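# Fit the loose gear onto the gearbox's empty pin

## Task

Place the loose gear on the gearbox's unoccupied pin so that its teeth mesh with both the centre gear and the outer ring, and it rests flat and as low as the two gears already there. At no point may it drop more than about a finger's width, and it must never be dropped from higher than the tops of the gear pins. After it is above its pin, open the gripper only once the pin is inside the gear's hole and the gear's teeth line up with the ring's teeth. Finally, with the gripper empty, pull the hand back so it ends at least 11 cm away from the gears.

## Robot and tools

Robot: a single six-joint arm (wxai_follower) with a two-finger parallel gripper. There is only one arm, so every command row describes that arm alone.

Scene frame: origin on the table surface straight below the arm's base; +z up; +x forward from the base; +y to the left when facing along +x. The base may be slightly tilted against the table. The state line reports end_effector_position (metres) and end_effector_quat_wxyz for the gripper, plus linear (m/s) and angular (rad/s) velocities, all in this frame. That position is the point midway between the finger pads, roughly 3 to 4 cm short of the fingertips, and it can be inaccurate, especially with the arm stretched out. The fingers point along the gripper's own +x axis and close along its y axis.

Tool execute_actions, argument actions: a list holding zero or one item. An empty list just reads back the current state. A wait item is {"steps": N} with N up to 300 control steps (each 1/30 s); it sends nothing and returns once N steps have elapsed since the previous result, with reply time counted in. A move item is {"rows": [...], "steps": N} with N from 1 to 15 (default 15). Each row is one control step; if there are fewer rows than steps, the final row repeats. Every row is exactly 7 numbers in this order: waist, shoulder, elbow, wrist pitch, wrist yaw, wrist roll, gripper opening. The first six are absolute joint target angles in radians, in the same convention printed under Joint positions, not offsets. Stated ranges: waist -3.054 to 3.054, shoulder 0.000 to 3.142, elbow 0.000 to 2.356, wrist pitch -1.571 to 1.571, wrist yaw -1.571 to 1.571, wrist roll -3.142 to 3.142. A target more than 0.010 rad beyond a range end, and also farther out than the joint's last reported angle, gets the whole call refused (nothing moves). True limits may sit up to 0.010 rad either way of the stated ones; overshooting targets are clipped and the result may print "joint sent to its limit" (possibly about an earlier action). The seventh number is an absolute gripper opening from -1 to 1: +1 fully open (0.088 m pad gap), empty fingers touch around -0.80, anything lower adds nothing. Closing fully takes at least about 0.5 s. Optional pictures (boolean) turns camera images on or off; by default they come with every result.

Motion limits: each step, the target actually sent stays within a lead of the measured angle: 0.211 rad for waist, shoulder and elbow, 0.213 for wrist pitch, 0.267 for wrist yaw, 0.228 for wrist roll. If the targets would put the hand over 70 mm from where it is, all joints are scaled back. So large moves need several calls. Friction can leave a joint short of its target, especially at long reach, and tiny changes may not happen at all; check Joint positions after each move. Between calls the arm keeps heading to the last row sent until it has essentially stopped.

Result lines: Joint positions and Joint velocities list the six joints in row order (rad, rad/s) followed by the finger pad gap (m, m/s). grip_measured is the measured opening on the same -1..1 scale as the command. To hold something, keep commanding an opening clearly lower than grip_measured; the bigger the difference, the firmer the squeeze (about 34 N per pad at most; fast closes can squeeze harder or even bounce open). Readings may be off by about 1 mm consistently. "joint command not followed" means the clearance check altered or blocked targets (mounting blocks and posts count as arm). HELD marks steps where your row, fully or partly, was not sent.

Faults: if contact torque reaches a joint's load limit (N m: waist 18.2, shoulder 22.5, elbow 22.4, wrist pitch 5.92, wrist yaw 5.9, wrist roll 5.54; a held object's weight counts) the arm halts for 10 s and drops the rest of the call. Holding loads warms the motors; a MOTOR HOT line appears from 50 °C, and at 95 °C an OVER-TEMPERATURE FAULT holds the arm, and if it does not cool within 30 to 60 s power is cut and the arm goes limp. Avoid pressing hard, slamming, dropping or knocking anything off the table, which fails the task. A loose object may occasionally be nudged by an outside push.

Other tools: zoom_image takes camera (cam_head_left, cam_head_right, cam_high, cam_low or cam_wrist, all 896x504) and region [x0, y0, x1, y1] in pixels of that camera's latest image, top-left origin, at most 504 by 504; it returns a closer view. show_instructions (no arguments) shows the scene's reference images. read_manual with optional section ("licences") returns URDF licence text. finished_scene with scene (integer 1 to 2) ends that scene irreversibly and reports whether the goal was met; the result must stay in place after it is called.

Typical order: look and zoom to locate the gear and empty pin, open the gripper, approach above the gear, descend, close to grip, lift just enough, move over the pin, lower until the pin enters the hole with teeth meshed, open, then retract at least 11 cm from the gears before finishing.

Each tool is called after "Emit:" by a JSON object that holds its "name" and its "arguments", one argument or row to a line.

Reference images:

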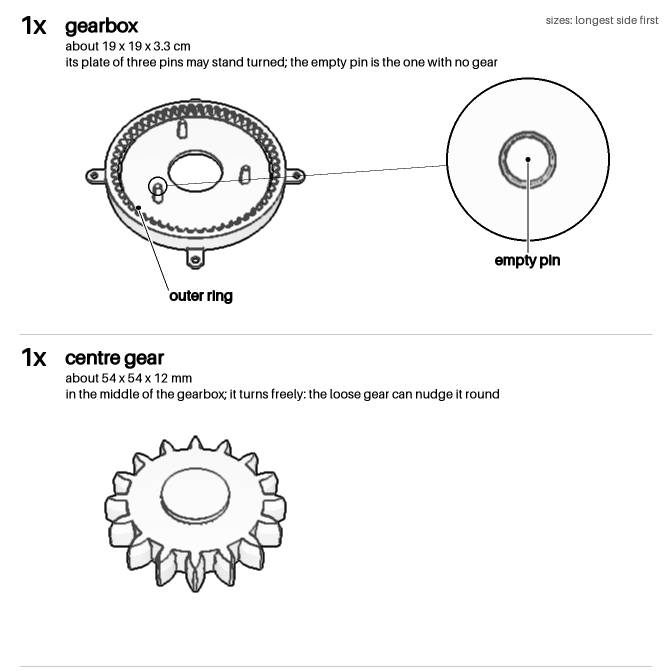

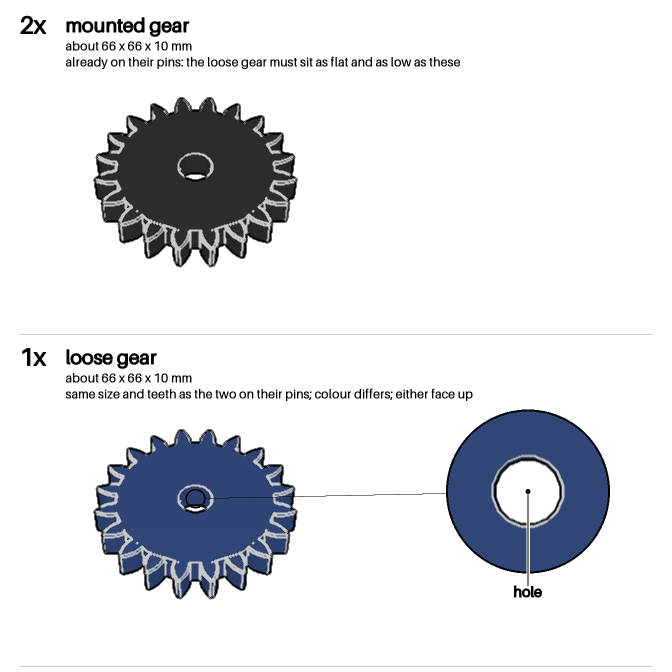

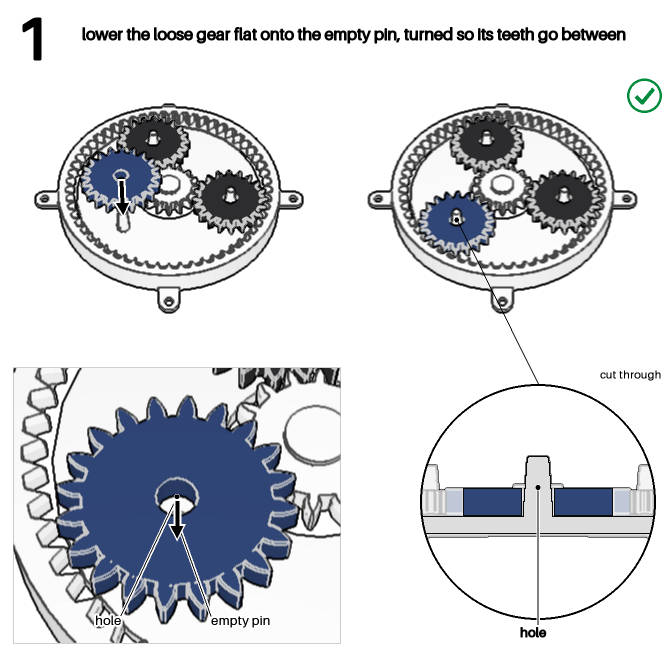

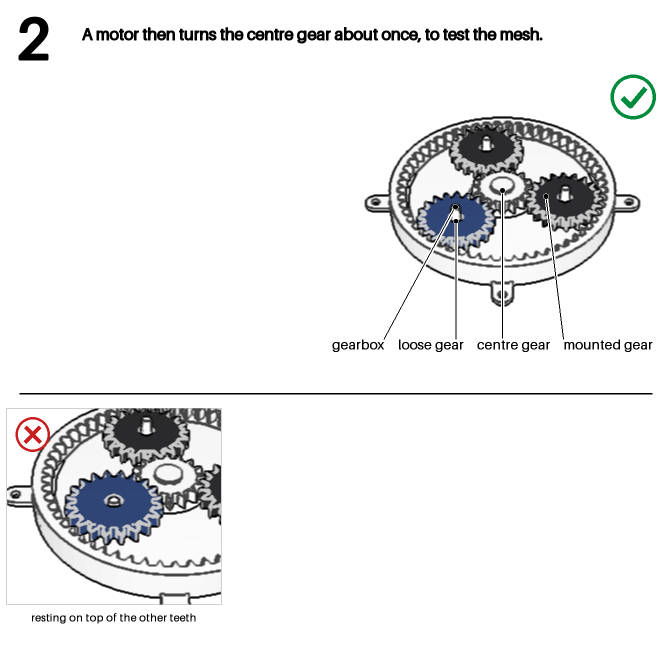

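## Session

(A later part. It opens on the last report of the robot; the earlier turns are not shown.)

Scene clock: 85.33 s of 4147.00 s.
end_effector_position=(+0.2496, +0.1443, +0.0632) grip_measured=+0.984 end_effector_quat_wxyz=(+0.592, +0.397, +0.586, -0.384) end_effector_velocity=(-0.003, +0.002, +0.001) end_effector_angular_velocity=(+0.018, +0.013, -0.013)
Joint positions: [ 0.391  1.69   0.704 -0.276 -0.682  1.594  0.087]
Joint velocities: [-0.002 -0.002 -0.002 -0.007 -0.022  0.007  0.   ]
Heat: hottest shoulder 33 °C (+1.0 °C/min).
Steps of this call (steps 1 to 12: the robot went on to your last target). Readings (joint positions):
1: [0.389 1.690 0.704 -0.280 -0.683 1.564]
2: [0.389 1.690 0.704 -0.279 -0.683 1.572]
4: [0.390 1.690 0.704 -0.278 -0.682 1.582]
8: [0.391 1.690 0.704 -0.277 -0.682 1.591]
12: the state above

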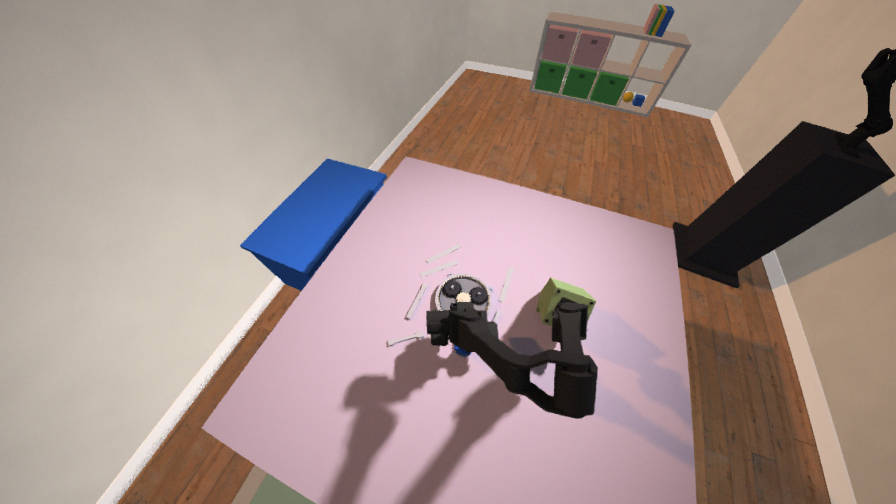

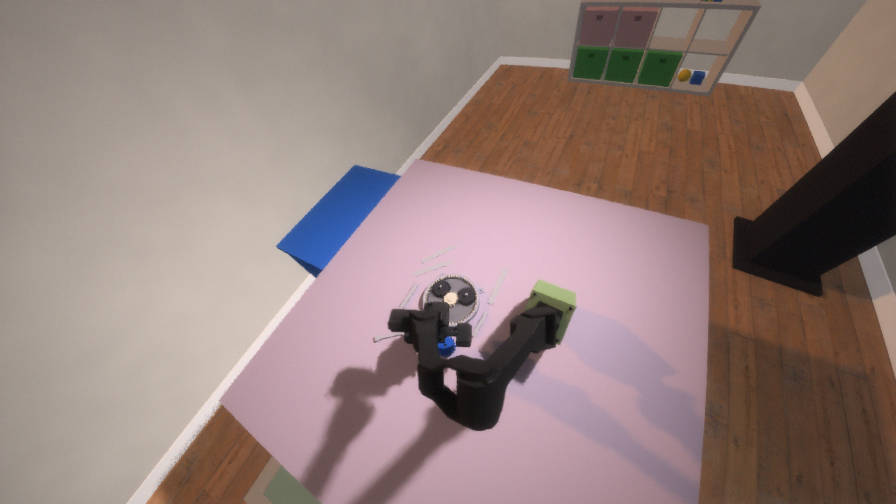

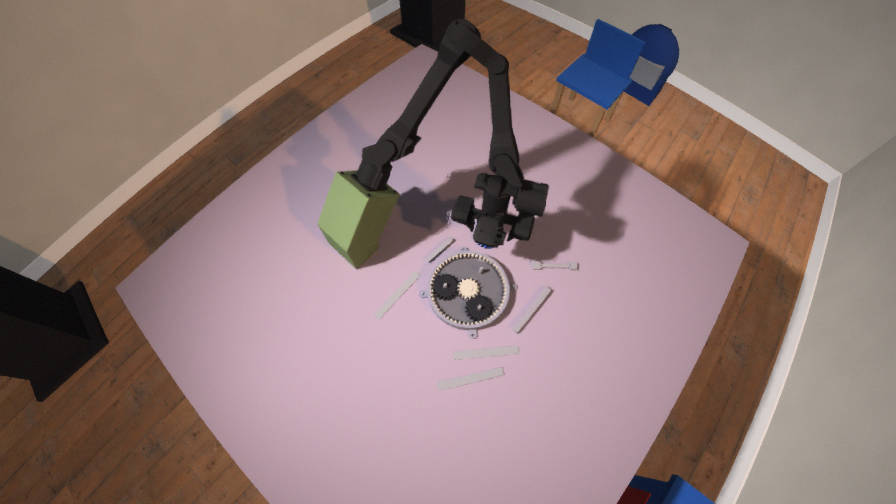

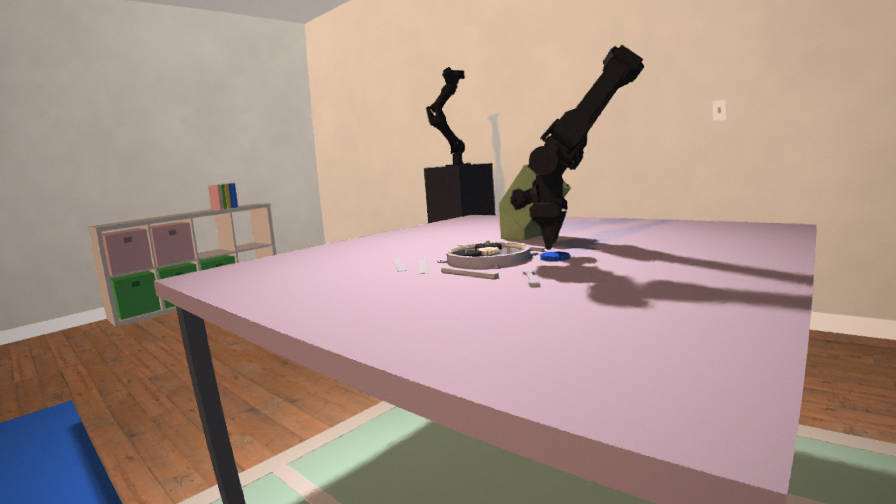

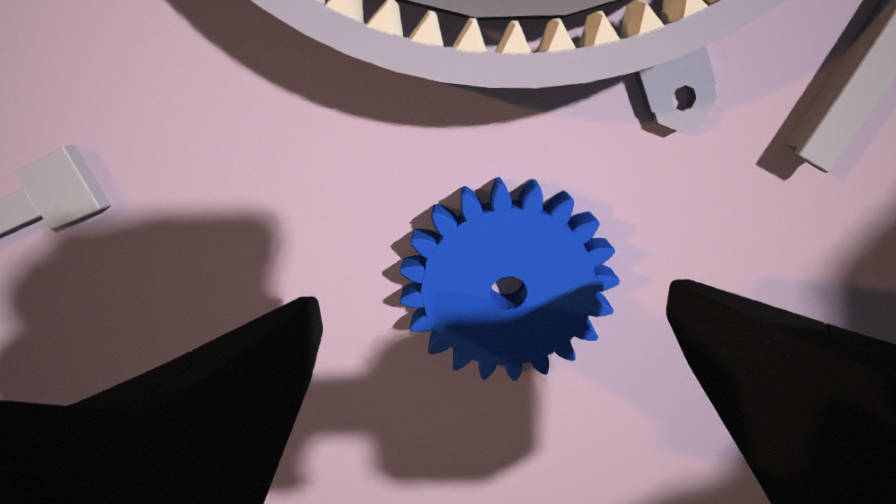

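Emit:
{"name": "execute_actions", "arguments": {
  "actions": [
    {"rows":[[0.42,1.72,0.685,-0.21,-0.672,1.68,1],[0.42,1.72,0.685,-0.21,-0.672,1.68,1],[0.42,1.72,0.685,-0.21,-0.672,1.68,1],[0.42,1.72,0.685,-0.21,-0.672,1.68,1],[0.448,1.758,0.655,-0.137,-0.662,1.75,1]],"steps":15}
  ],
  "pictures": false
}}

Emit:
{"name": "execute_actions", "arguments": {
  "actions": [
    {"steps":12}
  ]
}}

Emit:
{"name": "zoom_image", "arguments": {
  "camera": "cam_low",
  "region": [480,200,620,280]
}}

Scene clock: 95.53 s of 4147.00 s.
end_effector_position=(+0.2427, +0.1407, +0.0406) grip_measured=+0.984 end_effector_quat_wxyz=(+0.573, +0.421, +0.571, -0.411) end_effector_velocity=(+0.004, +0.005, -0.001) end_effector_angular_velocity=(+0.020, -0.017, -0.009)
Joint positions: [ 0.444  1.747  0.661 -0.143 -0.666  1.74   0.087]
Joint velocities: [ 0.007 -0.002 -0.002  0.037 -0.007  0.037 -0.   ]
Heat: hottest shoulder 33 °C (+0.0 °C/min).
Steps of this call (steps 1 to 30: the robot went on to your last target; steps 31 to 220: nothing new was sent; then 2.37 s passed at rest; steps 221 to 235: all 15 steps of this action). Readings (joint positions):
221: [0.393 1.693 0.702 -0.267 -0.681 1.608]
222: [0.398 1.696 0.700 -0.252 -0.679 1.625]
224: [0.408 1.703 0.697 -0.235 -0.678 1.646]
228: [0.433 1.731 0.675 -0.173 -0.670 1.710]
235: the state above

Scene clock: 95.93 s of 4147.00 s.
end_effector_position=(+0.2429, +0.1409, +0.0401) grip_measured=+0.984 end_effector_quat_wxyz=(+0.573, +0.422, +0.570, -0.411) end_effector_velocity=(-0.000, +0.001, +0.001) end_effector_angular_velocity=(+0.005, +0.003, +0.019)
Joint positions: [ 0.446  1.748  0.66  -0.139 -0.666  1.746  0.087]
Joint velocities: [-0.002 -0.002  0.002 -0.007 -0.007 -0.022  0.   ]
Heat: hottest shoulder 33 °C (+0.0 °C/min).
Steps of this call (steps 1 to 12: the robot went on to your last target). Readings (joint positions):
1: [0.445 1.747 0.661 -0.142 -0.666 1.742]
2: [0.445 1.747 0.661 -0.141 -0.666 1.743]
4: [0.445 1.748 0.661 -0.140 -0.666 1.744]
8: [0.446 1.748 0.660 -0.139 -0.666 1.745]
12: the state above

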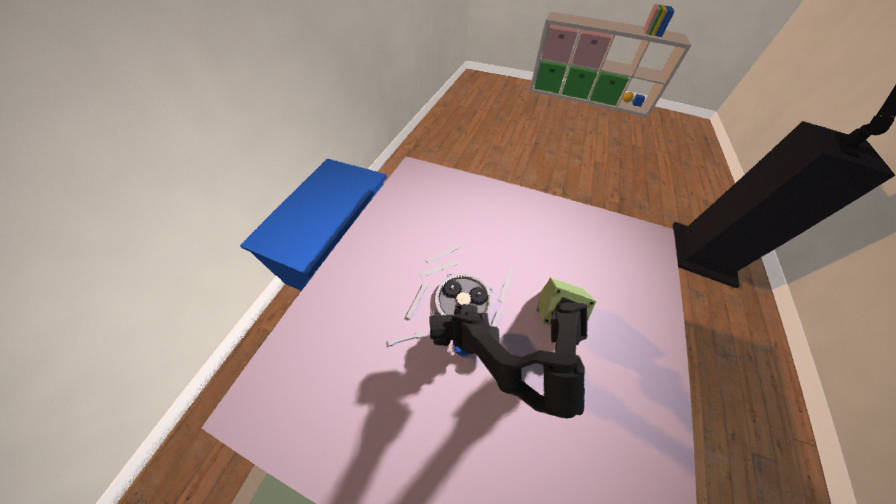

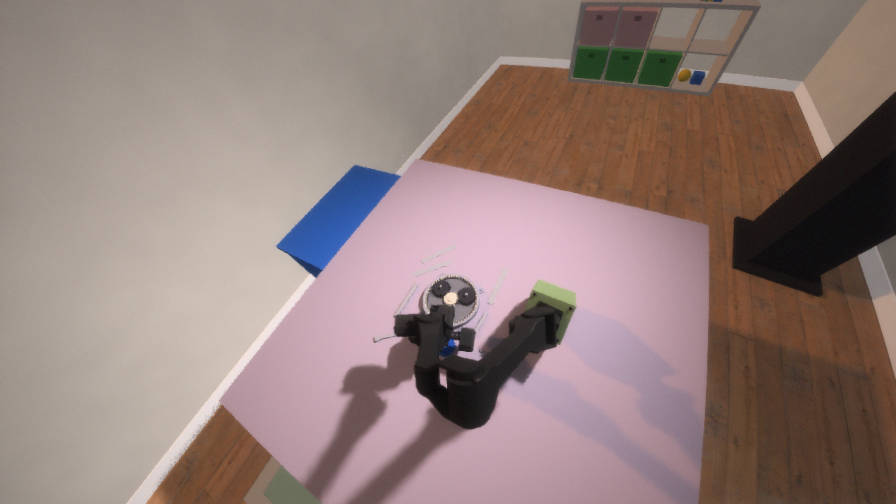

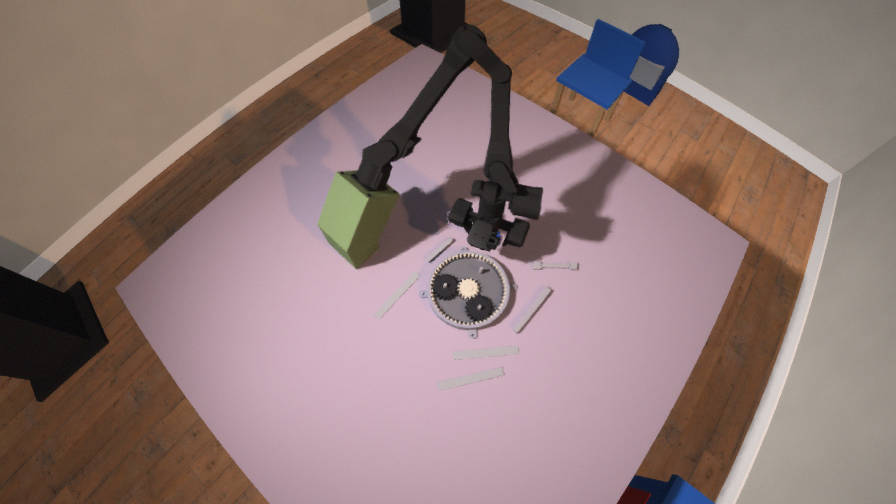

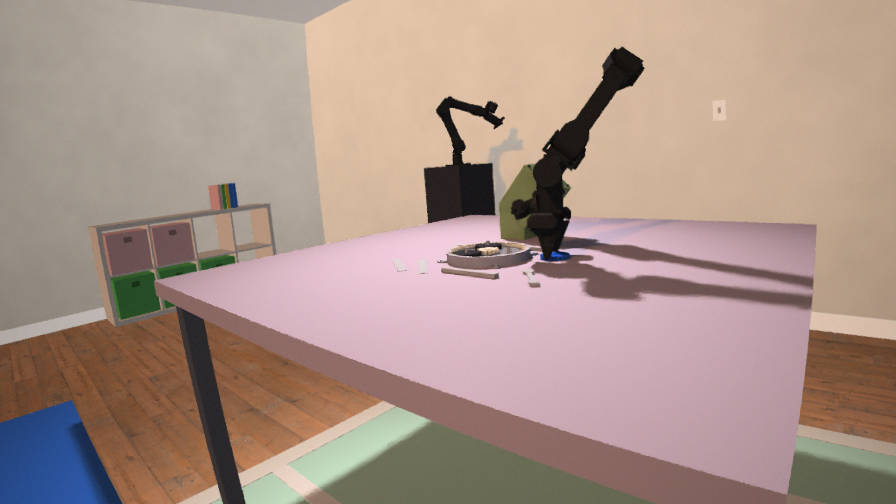

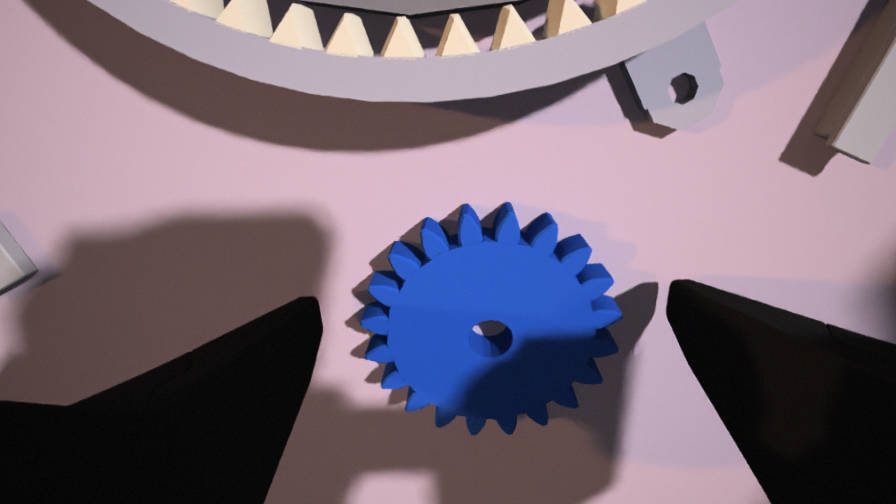

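Region (480, 200, 620, 280) of cam_low's 896x504 image, scaled by 3.600, with more detail than that image has; it fills the top 288 rows of this view, and the rest is white.

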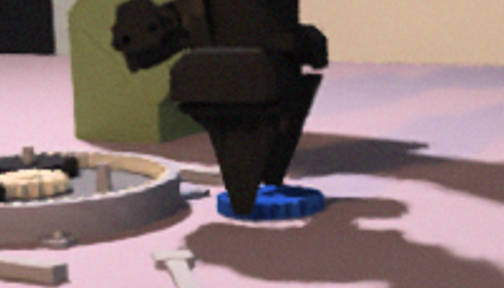

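Emit:
{"name": "execute_actions", "arguments": {
  "actions": [
    {"rows":[[0.448,1.758,0.655,-0.137,-0.662,1.75,0.8],[0.448,1.758,0.655,-0.137,-0.662,1.75,0.65],[0.448,1.758,0.655,-0.137,-0.662,1.75,0.5],[0.448,1.758,0.655,-0.137,-0.662,1.75,0.4],[0.448,1.758,0.655,-0.137,-0.662,1.75,0.3]],"steps":15}
  ]
}}

Scene clock: 99.77 s of 4147.00 s.
end_effector_position=(+0.2429, +0.1407, +0.0400) grip_measured=+0.503 end_effector_quat_wxyz=(+0.573, +0.422, +0.570, -0.412) end_effector_velocity=(-0.004, -0.001, +0.000) end_effector_angular_velocity=(+0.002, +0.010, +0.013)
Joint positions: [ 0.446  1.749  0.66  -0.138 -0.665  1.746  0.064]
Joint velocities: [-0.002 -0.002 -0.007 -0.007 -0.007 -0.022 -0.   ]
Heat: hottest shoulder 33 °C (+1.0 °C/min).
Steps of this call (steps 1 to 15: the robot went on to your last target; steps 16 to 100: nothing new was sent; steps 101 to 115: all 15 steps of this action). Readings (joint positions):
101: [0.446 1.749 0.660 -0.139 -0.665 1.746]
102: [0.446 1.749 0.660 -0.139 -0.665 1.746]
104: [0.446 1.749 0.660 -0.139 -0.665 1.746]
108: [0.446 1.749 0.660 -0.138 -0.665 1.746]
115: the state above

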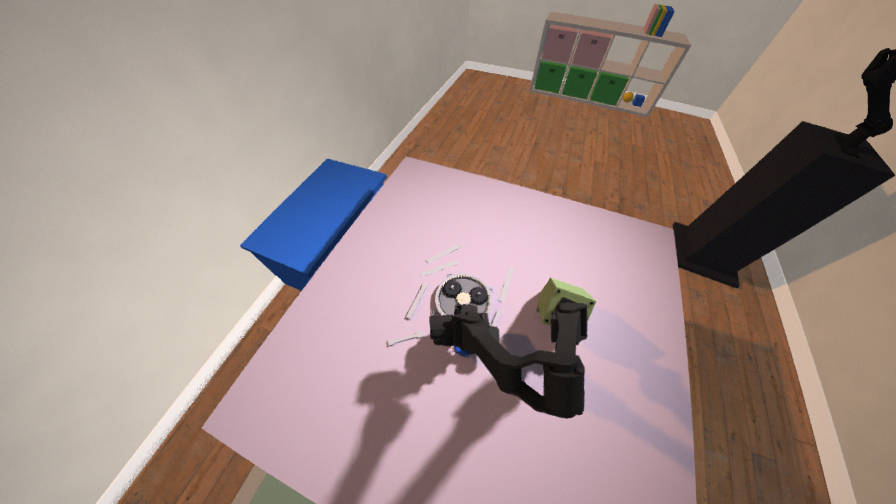

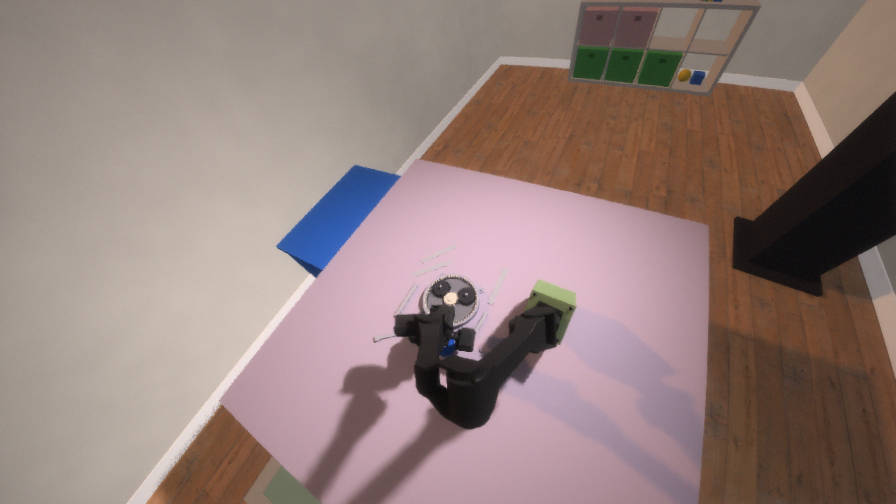

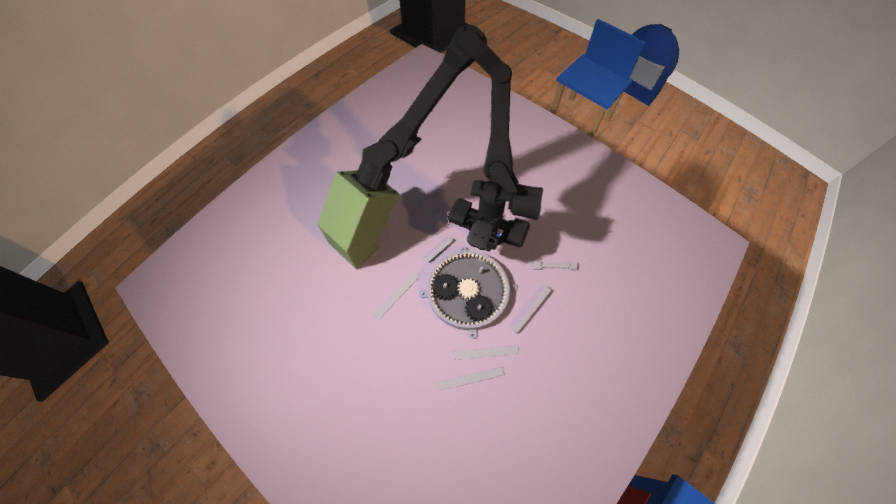

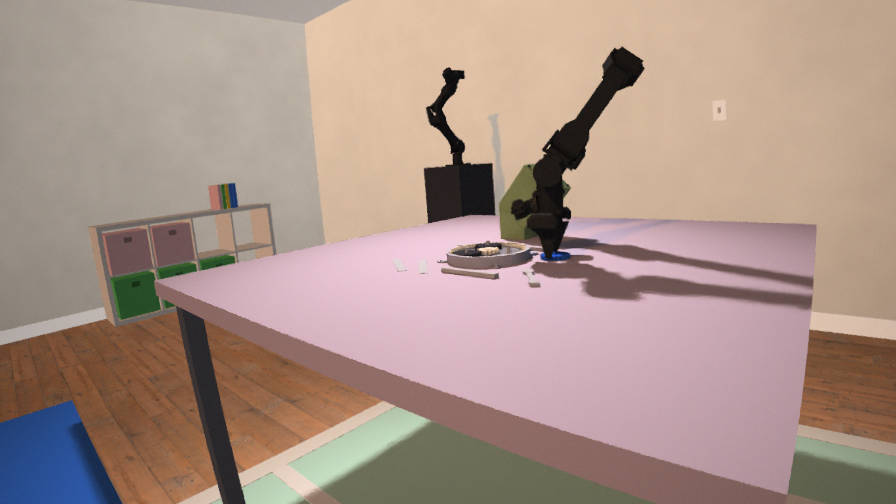

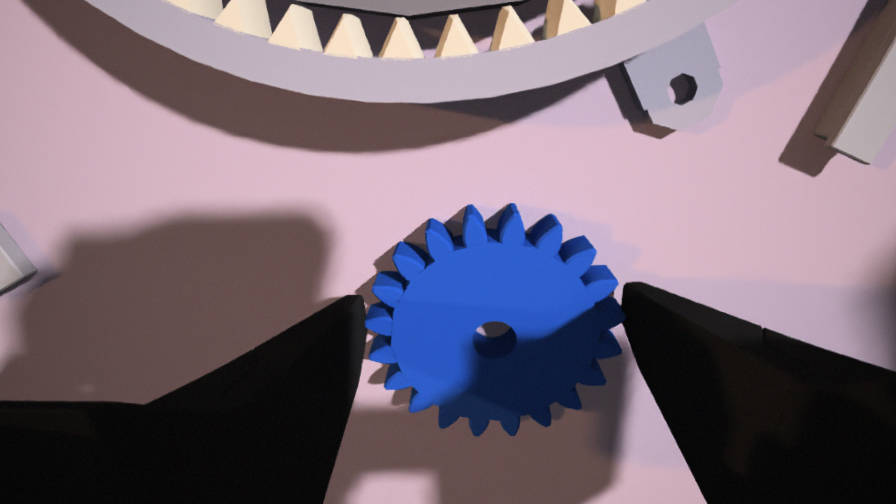

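Emit:
{"name": "execute_actions", "arguments": {
  "actions": [
    {"rows":[[0.43,1.73,0.675,-0.2,-0.67,1.75,0.3],[0.43,1.73,0.675,-0.2,-0.67,1.75,0.3],[0.43,1.73,0.675,-0.2,-0.67,1.75,0.3],[0.39,1.69,0.70,-0.29,-0.68,1.72,0.3],[0.39,1.69,0.70,-0.29,-0.68,1.72,0.3],[0.39,1.69,0.70,-0.29,-0.68,1.72,0.3],[0.35,1.65,0.72,-0.38,-0.69,1.7,0.3],[0.35,1.65,0.72,-0.38,-0.69,1.7,0.3],[0.35,1.65,0.72,-0.38,-0.69,1.7,0.3],[0.317,1.62,0.735,-0.447,-0.698,1.65,0.3]],"steps":15}
  ],
  "pictures": false
}}

Emit:
{"name": "execute_actions", "arguments": {
  "actions": [
    {"rows":[[0.27,1.68,0.77,-0.46,-0.70,1.6,0.3],[0.27,1.68,0.77,-0.46,-0.70,1.6,0.3],[0.27,1.68,0.77,-0.46,-0.70,1.6,0.3],[0.2,1.77,0.82,-0.47,-0.71,1.52,0.3],[0.2,1.77,0.82,-0.47,-0.71,1.52,0.3],[0.2,1.77,0.82,-0.47,-0.71,1.52,0.3],[0.13,1.86,0.87,-0.485,-0.72,1.44,0.3],[0.13,1.86,0.87,-0.485,-0.72,1.44,0.3],[0.13,1.86,0.87,-0.485,-0.72,1.44,0.3],[0.071,1.96,0.915,-0.493,-0.729,1.36,0.3]],"steps":15}
  ],
  "pictures": false
}}

Emit:
{"name": "execute_actions", "arguments": {
  "actions": [
    {"steps":15}
  ]
}}

Scene clock: 114.87 s of 4147.00 s.
end_effector_position=(+0.2456, +0.1388, +0.0837) grip_measured=+0.502 end_effector_quat_wxyz=(+0.556, +0.437, +0.555, -0.438) end_effector_velocity=(-0.007, -0.000, +0.037) end_effector_angular_velocity=(+0.006, +0.025, -0.014)
Joint positions: [ 0.332  1.641  0.724 -0.417 -0.691  1.668  0.064]
Joint velocities: [-0.095 -0.095  0.042 -0.242 -0.037 -0.125  0.   ]
Heat: hottest shoulder 33 °C (+1.0 °C/min).
Steps of this call (steps 1 to 15: the robot went on to your last target; steps 16 to 438: nothing new was sent; steps 439 to 453: all 15 steps of this action). Readings (joint positions):
439: [0.446 1.750 0.660 -0.143 -0.665 1.747]
440: [0.445 1.750 0.662 -0.157 -0.665 1.747]
442: [0.439 1.746 0.666 -0.191 -0.666 1.746]
446: [0.397 1.708 0.689 -0.290 -0.676 1.725]
453: the state above

Scene clock: 115.37 s of 4147.00 s.
end_effector_position=(+0.2955, +0.0675, +0.0931) grip_measured=+0.502 end_effector_quat_wxyz=(+0.555, +0.447, +0.544, -0.444) end_effector_velocity=(+0.003, -0.078, -0.012) end_effector_angular_velocity=(+0.026, +0.084, -0.060)
Joint positions: [ 0.092  1.923  0.89  -0.488 -0.72   1.394  0.064]
Joint velocities: [-0.183  0.286  0.081 -0.066 -0.037 -0.256 -0.   ]
Heat: hottest shoulder 33 °C (+1.0 °C/min).
Steps of this call (steps 1 to 15: all 15 steps of this action). Readings (joint positions):
1: [0.327 1.641 0.728 -0.429 -0.695 1.656]
2: [0.317 1.645 0.735 -0.437 -0.696 1.644]
4: [0.293 1.664 0.753 -0.449 -0.700 1.615]
8: [0.213 1.756 0.812 -0.469 -0.710 1.526]
15: the state above

Scene clock: 115.87 s of 4147.00 s.
end_effector_position=(+0.2991, +0.0623, +0.0925) grip_measured=+0.502 end_effector_quat_wxyz=(+0.555, +0.446, +0.547, -0.440) end_effector_velocity=(+0.001, +0.000, +0.002) end_effector_angular_velocity=(+0.007, -0.003, -0.014)
Joint positions: [ 0.077  1.95   0.906 -0.491 -0.726  1.365  0.064]
Joint velocities: [-0.007 -0.002  0.002 -0.007 -0.007  0.007 -0.   ]
Heat: hottest shoulder 33 °C (+1.0 °C/min).
Steps of this call (steps 1 to 15: the robot went on to your last target). Readings (joint positions):
1: [0.087 1.931 0.893 -0.489 -0.721 1.387]
2: [0.085 1.936 0.895 -0.490 -0.723 1.382]
4: [0.082 1.942 0.900 -0.490 -0.724 1.374]
8: [0.079 1.947 0.906 -0.490 -0.726 1.368]
15: the state above

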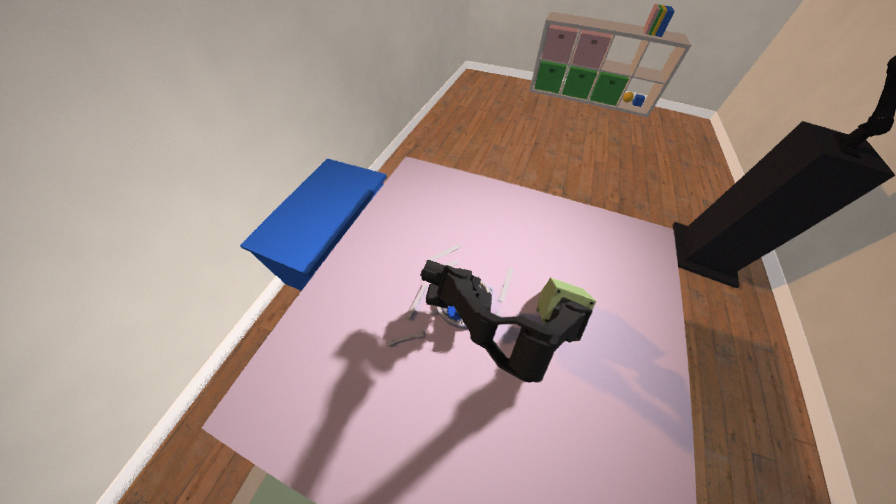

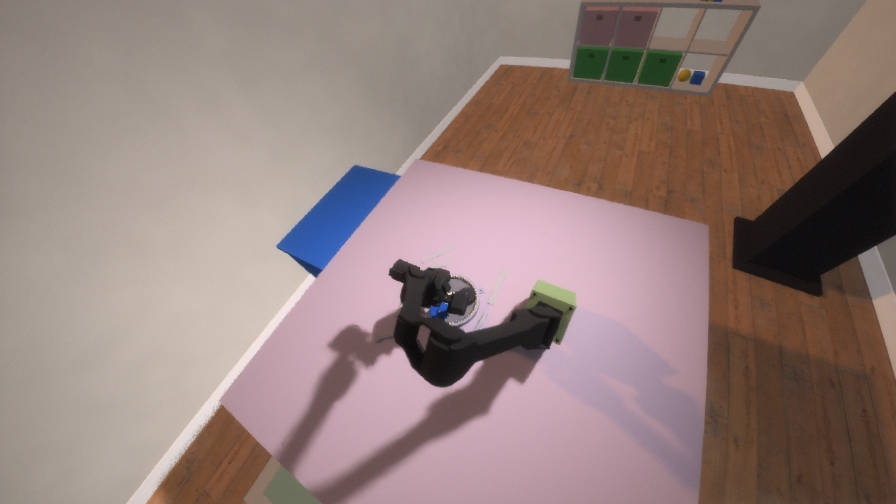

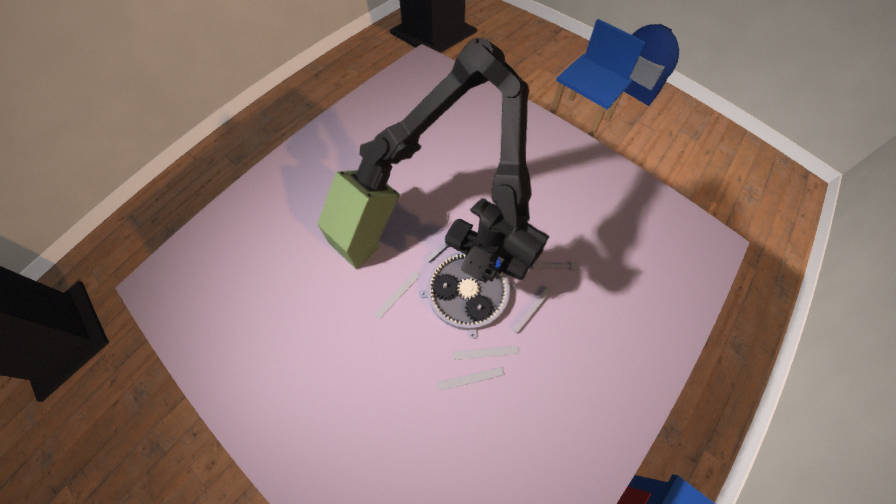

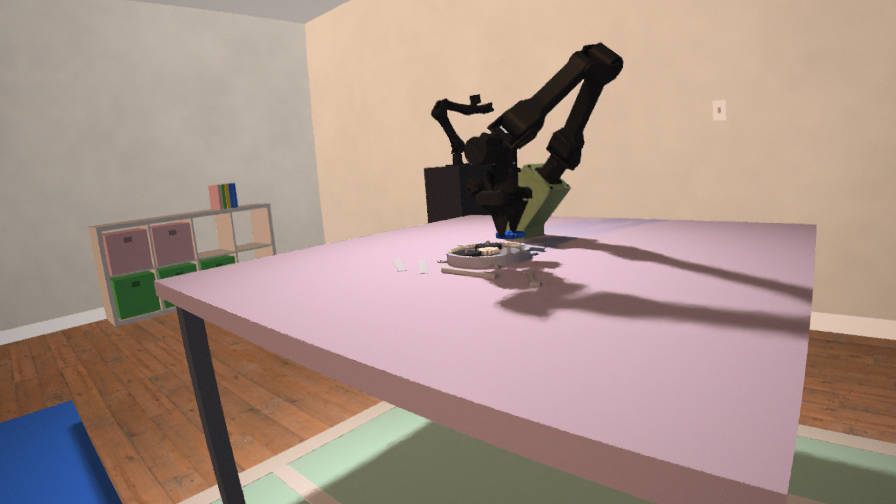

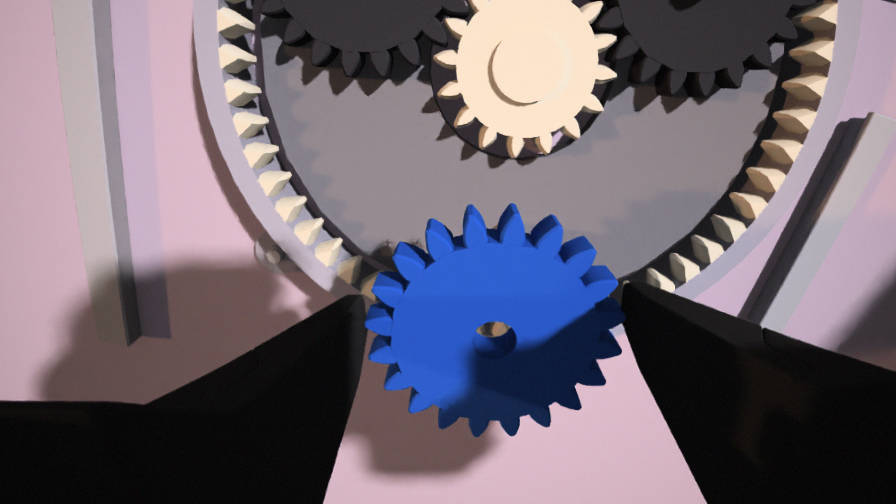

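Emit:
{"name": "execute_actions", "arguments": {
  "actions": [
    {"rows":[[0.073,1.972,0.898,-0.462,-0.729,1.36,0.3],[0.073,1.972,0.898,-0.462,-0.729,1.36,0.3],[0.073,1.972,0.898,-0.462,-0.729,1.36,0.3],[0.075,1.985,0.881,-0.431,-0.728,1.36,0.3]],"steps":15}
  ],
  "pictures": false
}}

Emit:
{"name": "execute_actions", "arguments": {
  "actions": [
    {"steps":10}
  ]
}}

Emit:
{"name": "zoom_image", "arguments": {
  "camera": "cam_low",
  "region": [440,200,560,280]
}}

Emit:
{"name": "zoom_image", "arguments": {
  "camera": "cam_head_right",
  "region": [400,260,500,340]
}}

Scene clock: 127.90 s of 4147.00 s.
end_effector_position=(+0.2992, +0.0557, +0.0852) grip_measured=+0.502 end_effector_quat_wxyz=(+0.560, +0.445, +0.547, -0.435) end_effector_velocity=(+0.001, +0.001, +0.001) end_effector_angular_velocity=(+0.007, -0.007, +0.011)
Joint positions: [ 0.077  1.975  0.887 -0.434 -0.726  1.364  0.064]
Joint velocities: [-0.002 -0.002 -0.002  0.007 -0.007 -0.007  0.   ]
Heat: hottest waist 34 °C (+2.0 °C/min).
Steps of this call (steps 1 to 15: the robot went on to your last target; steps 16 to 346: nothing new was sent; steps 347 to 361: all 15 steps of this action). Readings (joint positions):
347: [0.077 1.953 0.908 -0.490 -0.726 1.364]
348: [0.077 1.954 0.908 -0.484 -0.726 1.364]
350: [0.077 1.959 0.906 -0.469 -0.726 1.364]
354: [0.077 1.970 0.893 -0.446 -0.726 1.364]
361: the state above

Scene clock: 128.23 s of 4147.00 s.
end_effector_position=(+0.2992, +0.0555, +0.0851) grip_measured=+0.502 end_effector_quat_wxyz=(+0.560, +0.445, +0.547, -0.435) end_effector_velocity=(-0.002, +0.001, +0.001) end_effector_angular_velocity=(+0.007, +0.004, +0.001)
Joint positions: [ 0.077  1.975  0.887 -0.433 -0.726  1.364  0.064]
Joint velocities: [-0.002 -0.002 -0.002 -0.007 -0.007 -0.007  0.   ]
Heat: hottest waist 34 °C (+2.0 °C/min).
Steps of this call (steps 1 to 10: the robot went on to your last target). Readings (joint positions):
1: [0.077 1.975 0.887 -0.434 -0.726 1.364]
2: [0.077 1.975 0.887 -0.434 -0.726 1.364]
4: [0.077 1.975 0.887 -0.434 -0.726 1.364]
8: [0.077 1.975 0.887 -0.433 -0.726 1.364]
10: the state above

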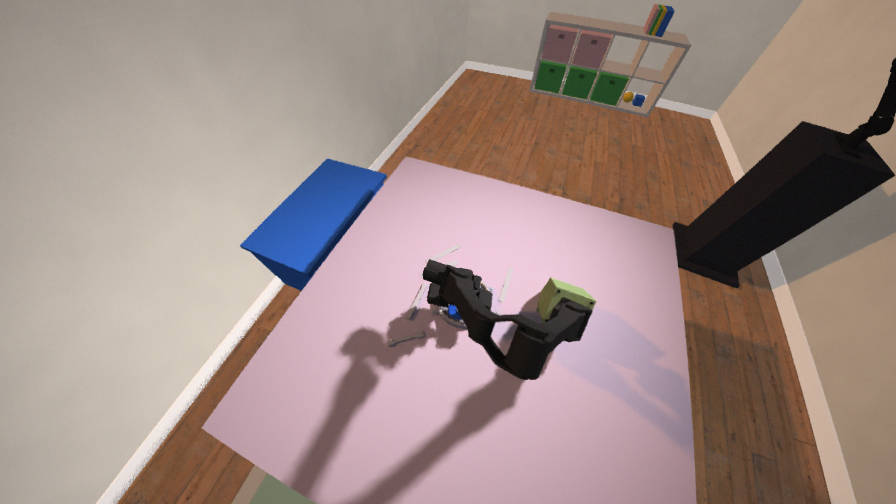

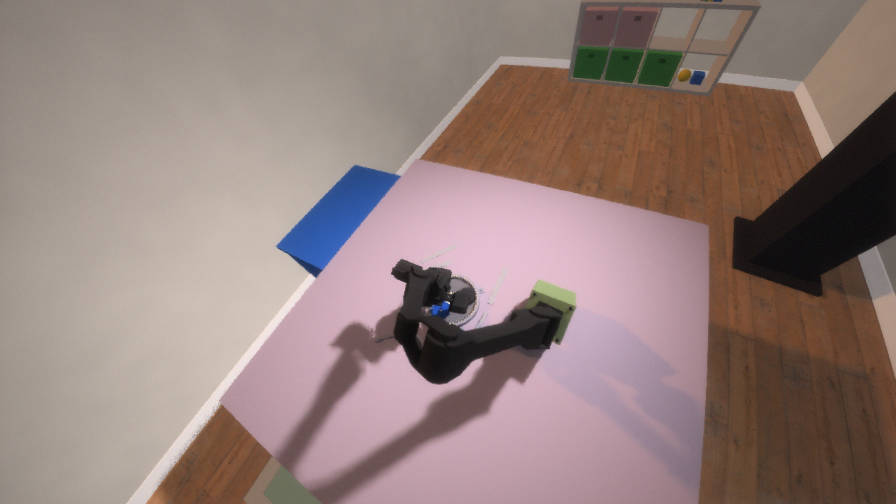

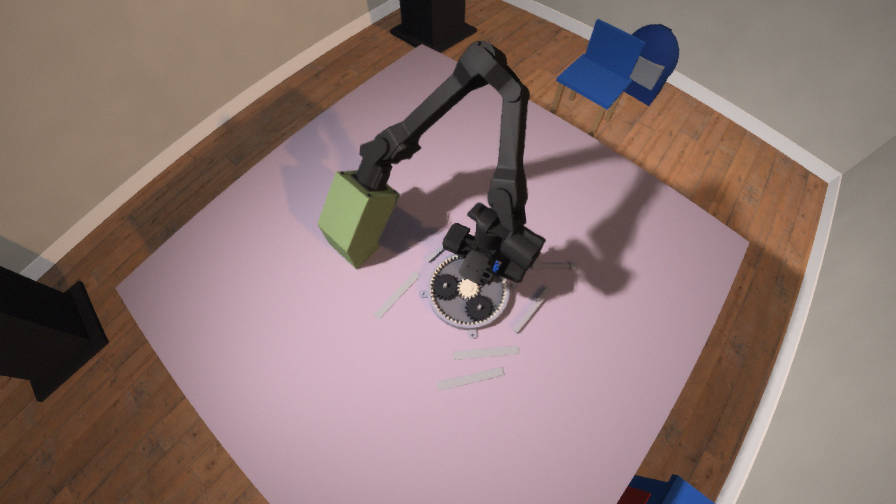

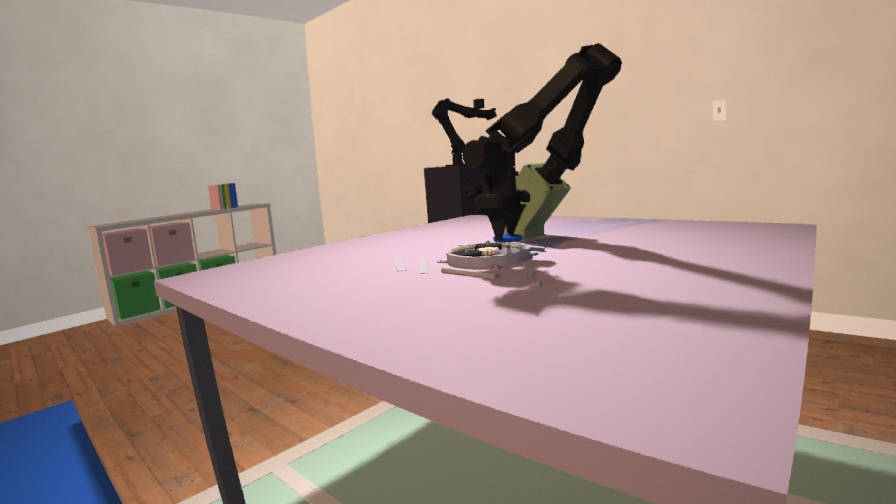

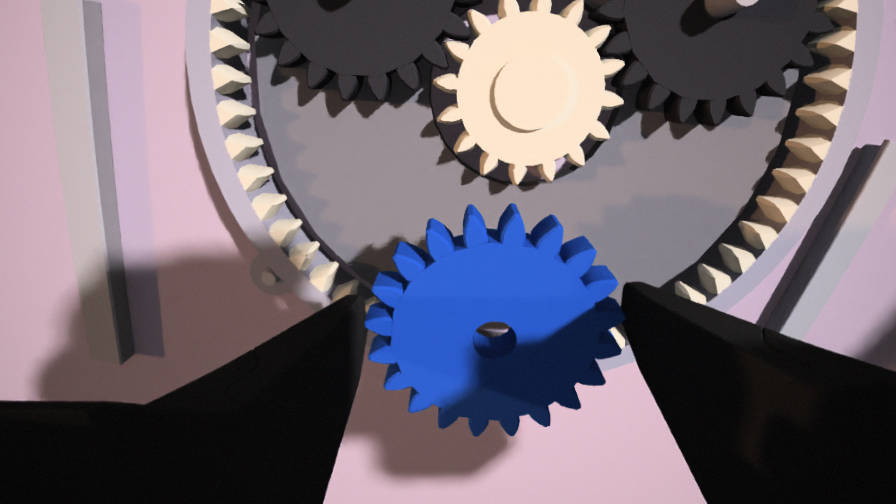

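Region (440, 200, 560, 280) of cam_low's 896x504 image, scaled by 4.200, with more detail than that image has.

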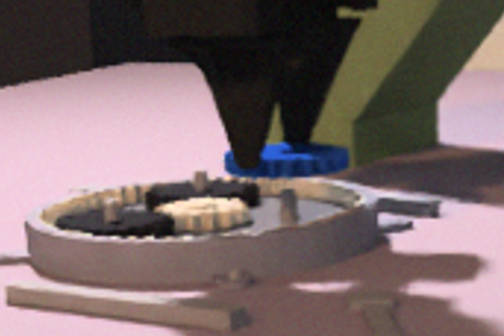

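Region (400, 260, 500, 340) of cam_head_right's 896x504 image, scaled by 5.040, with more detail than that image has; it fills the top 403 rows of this view, and the rest is white.

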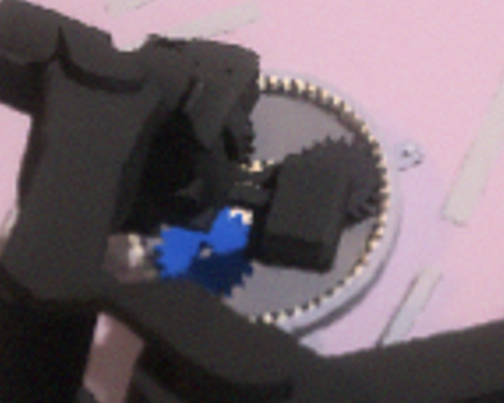

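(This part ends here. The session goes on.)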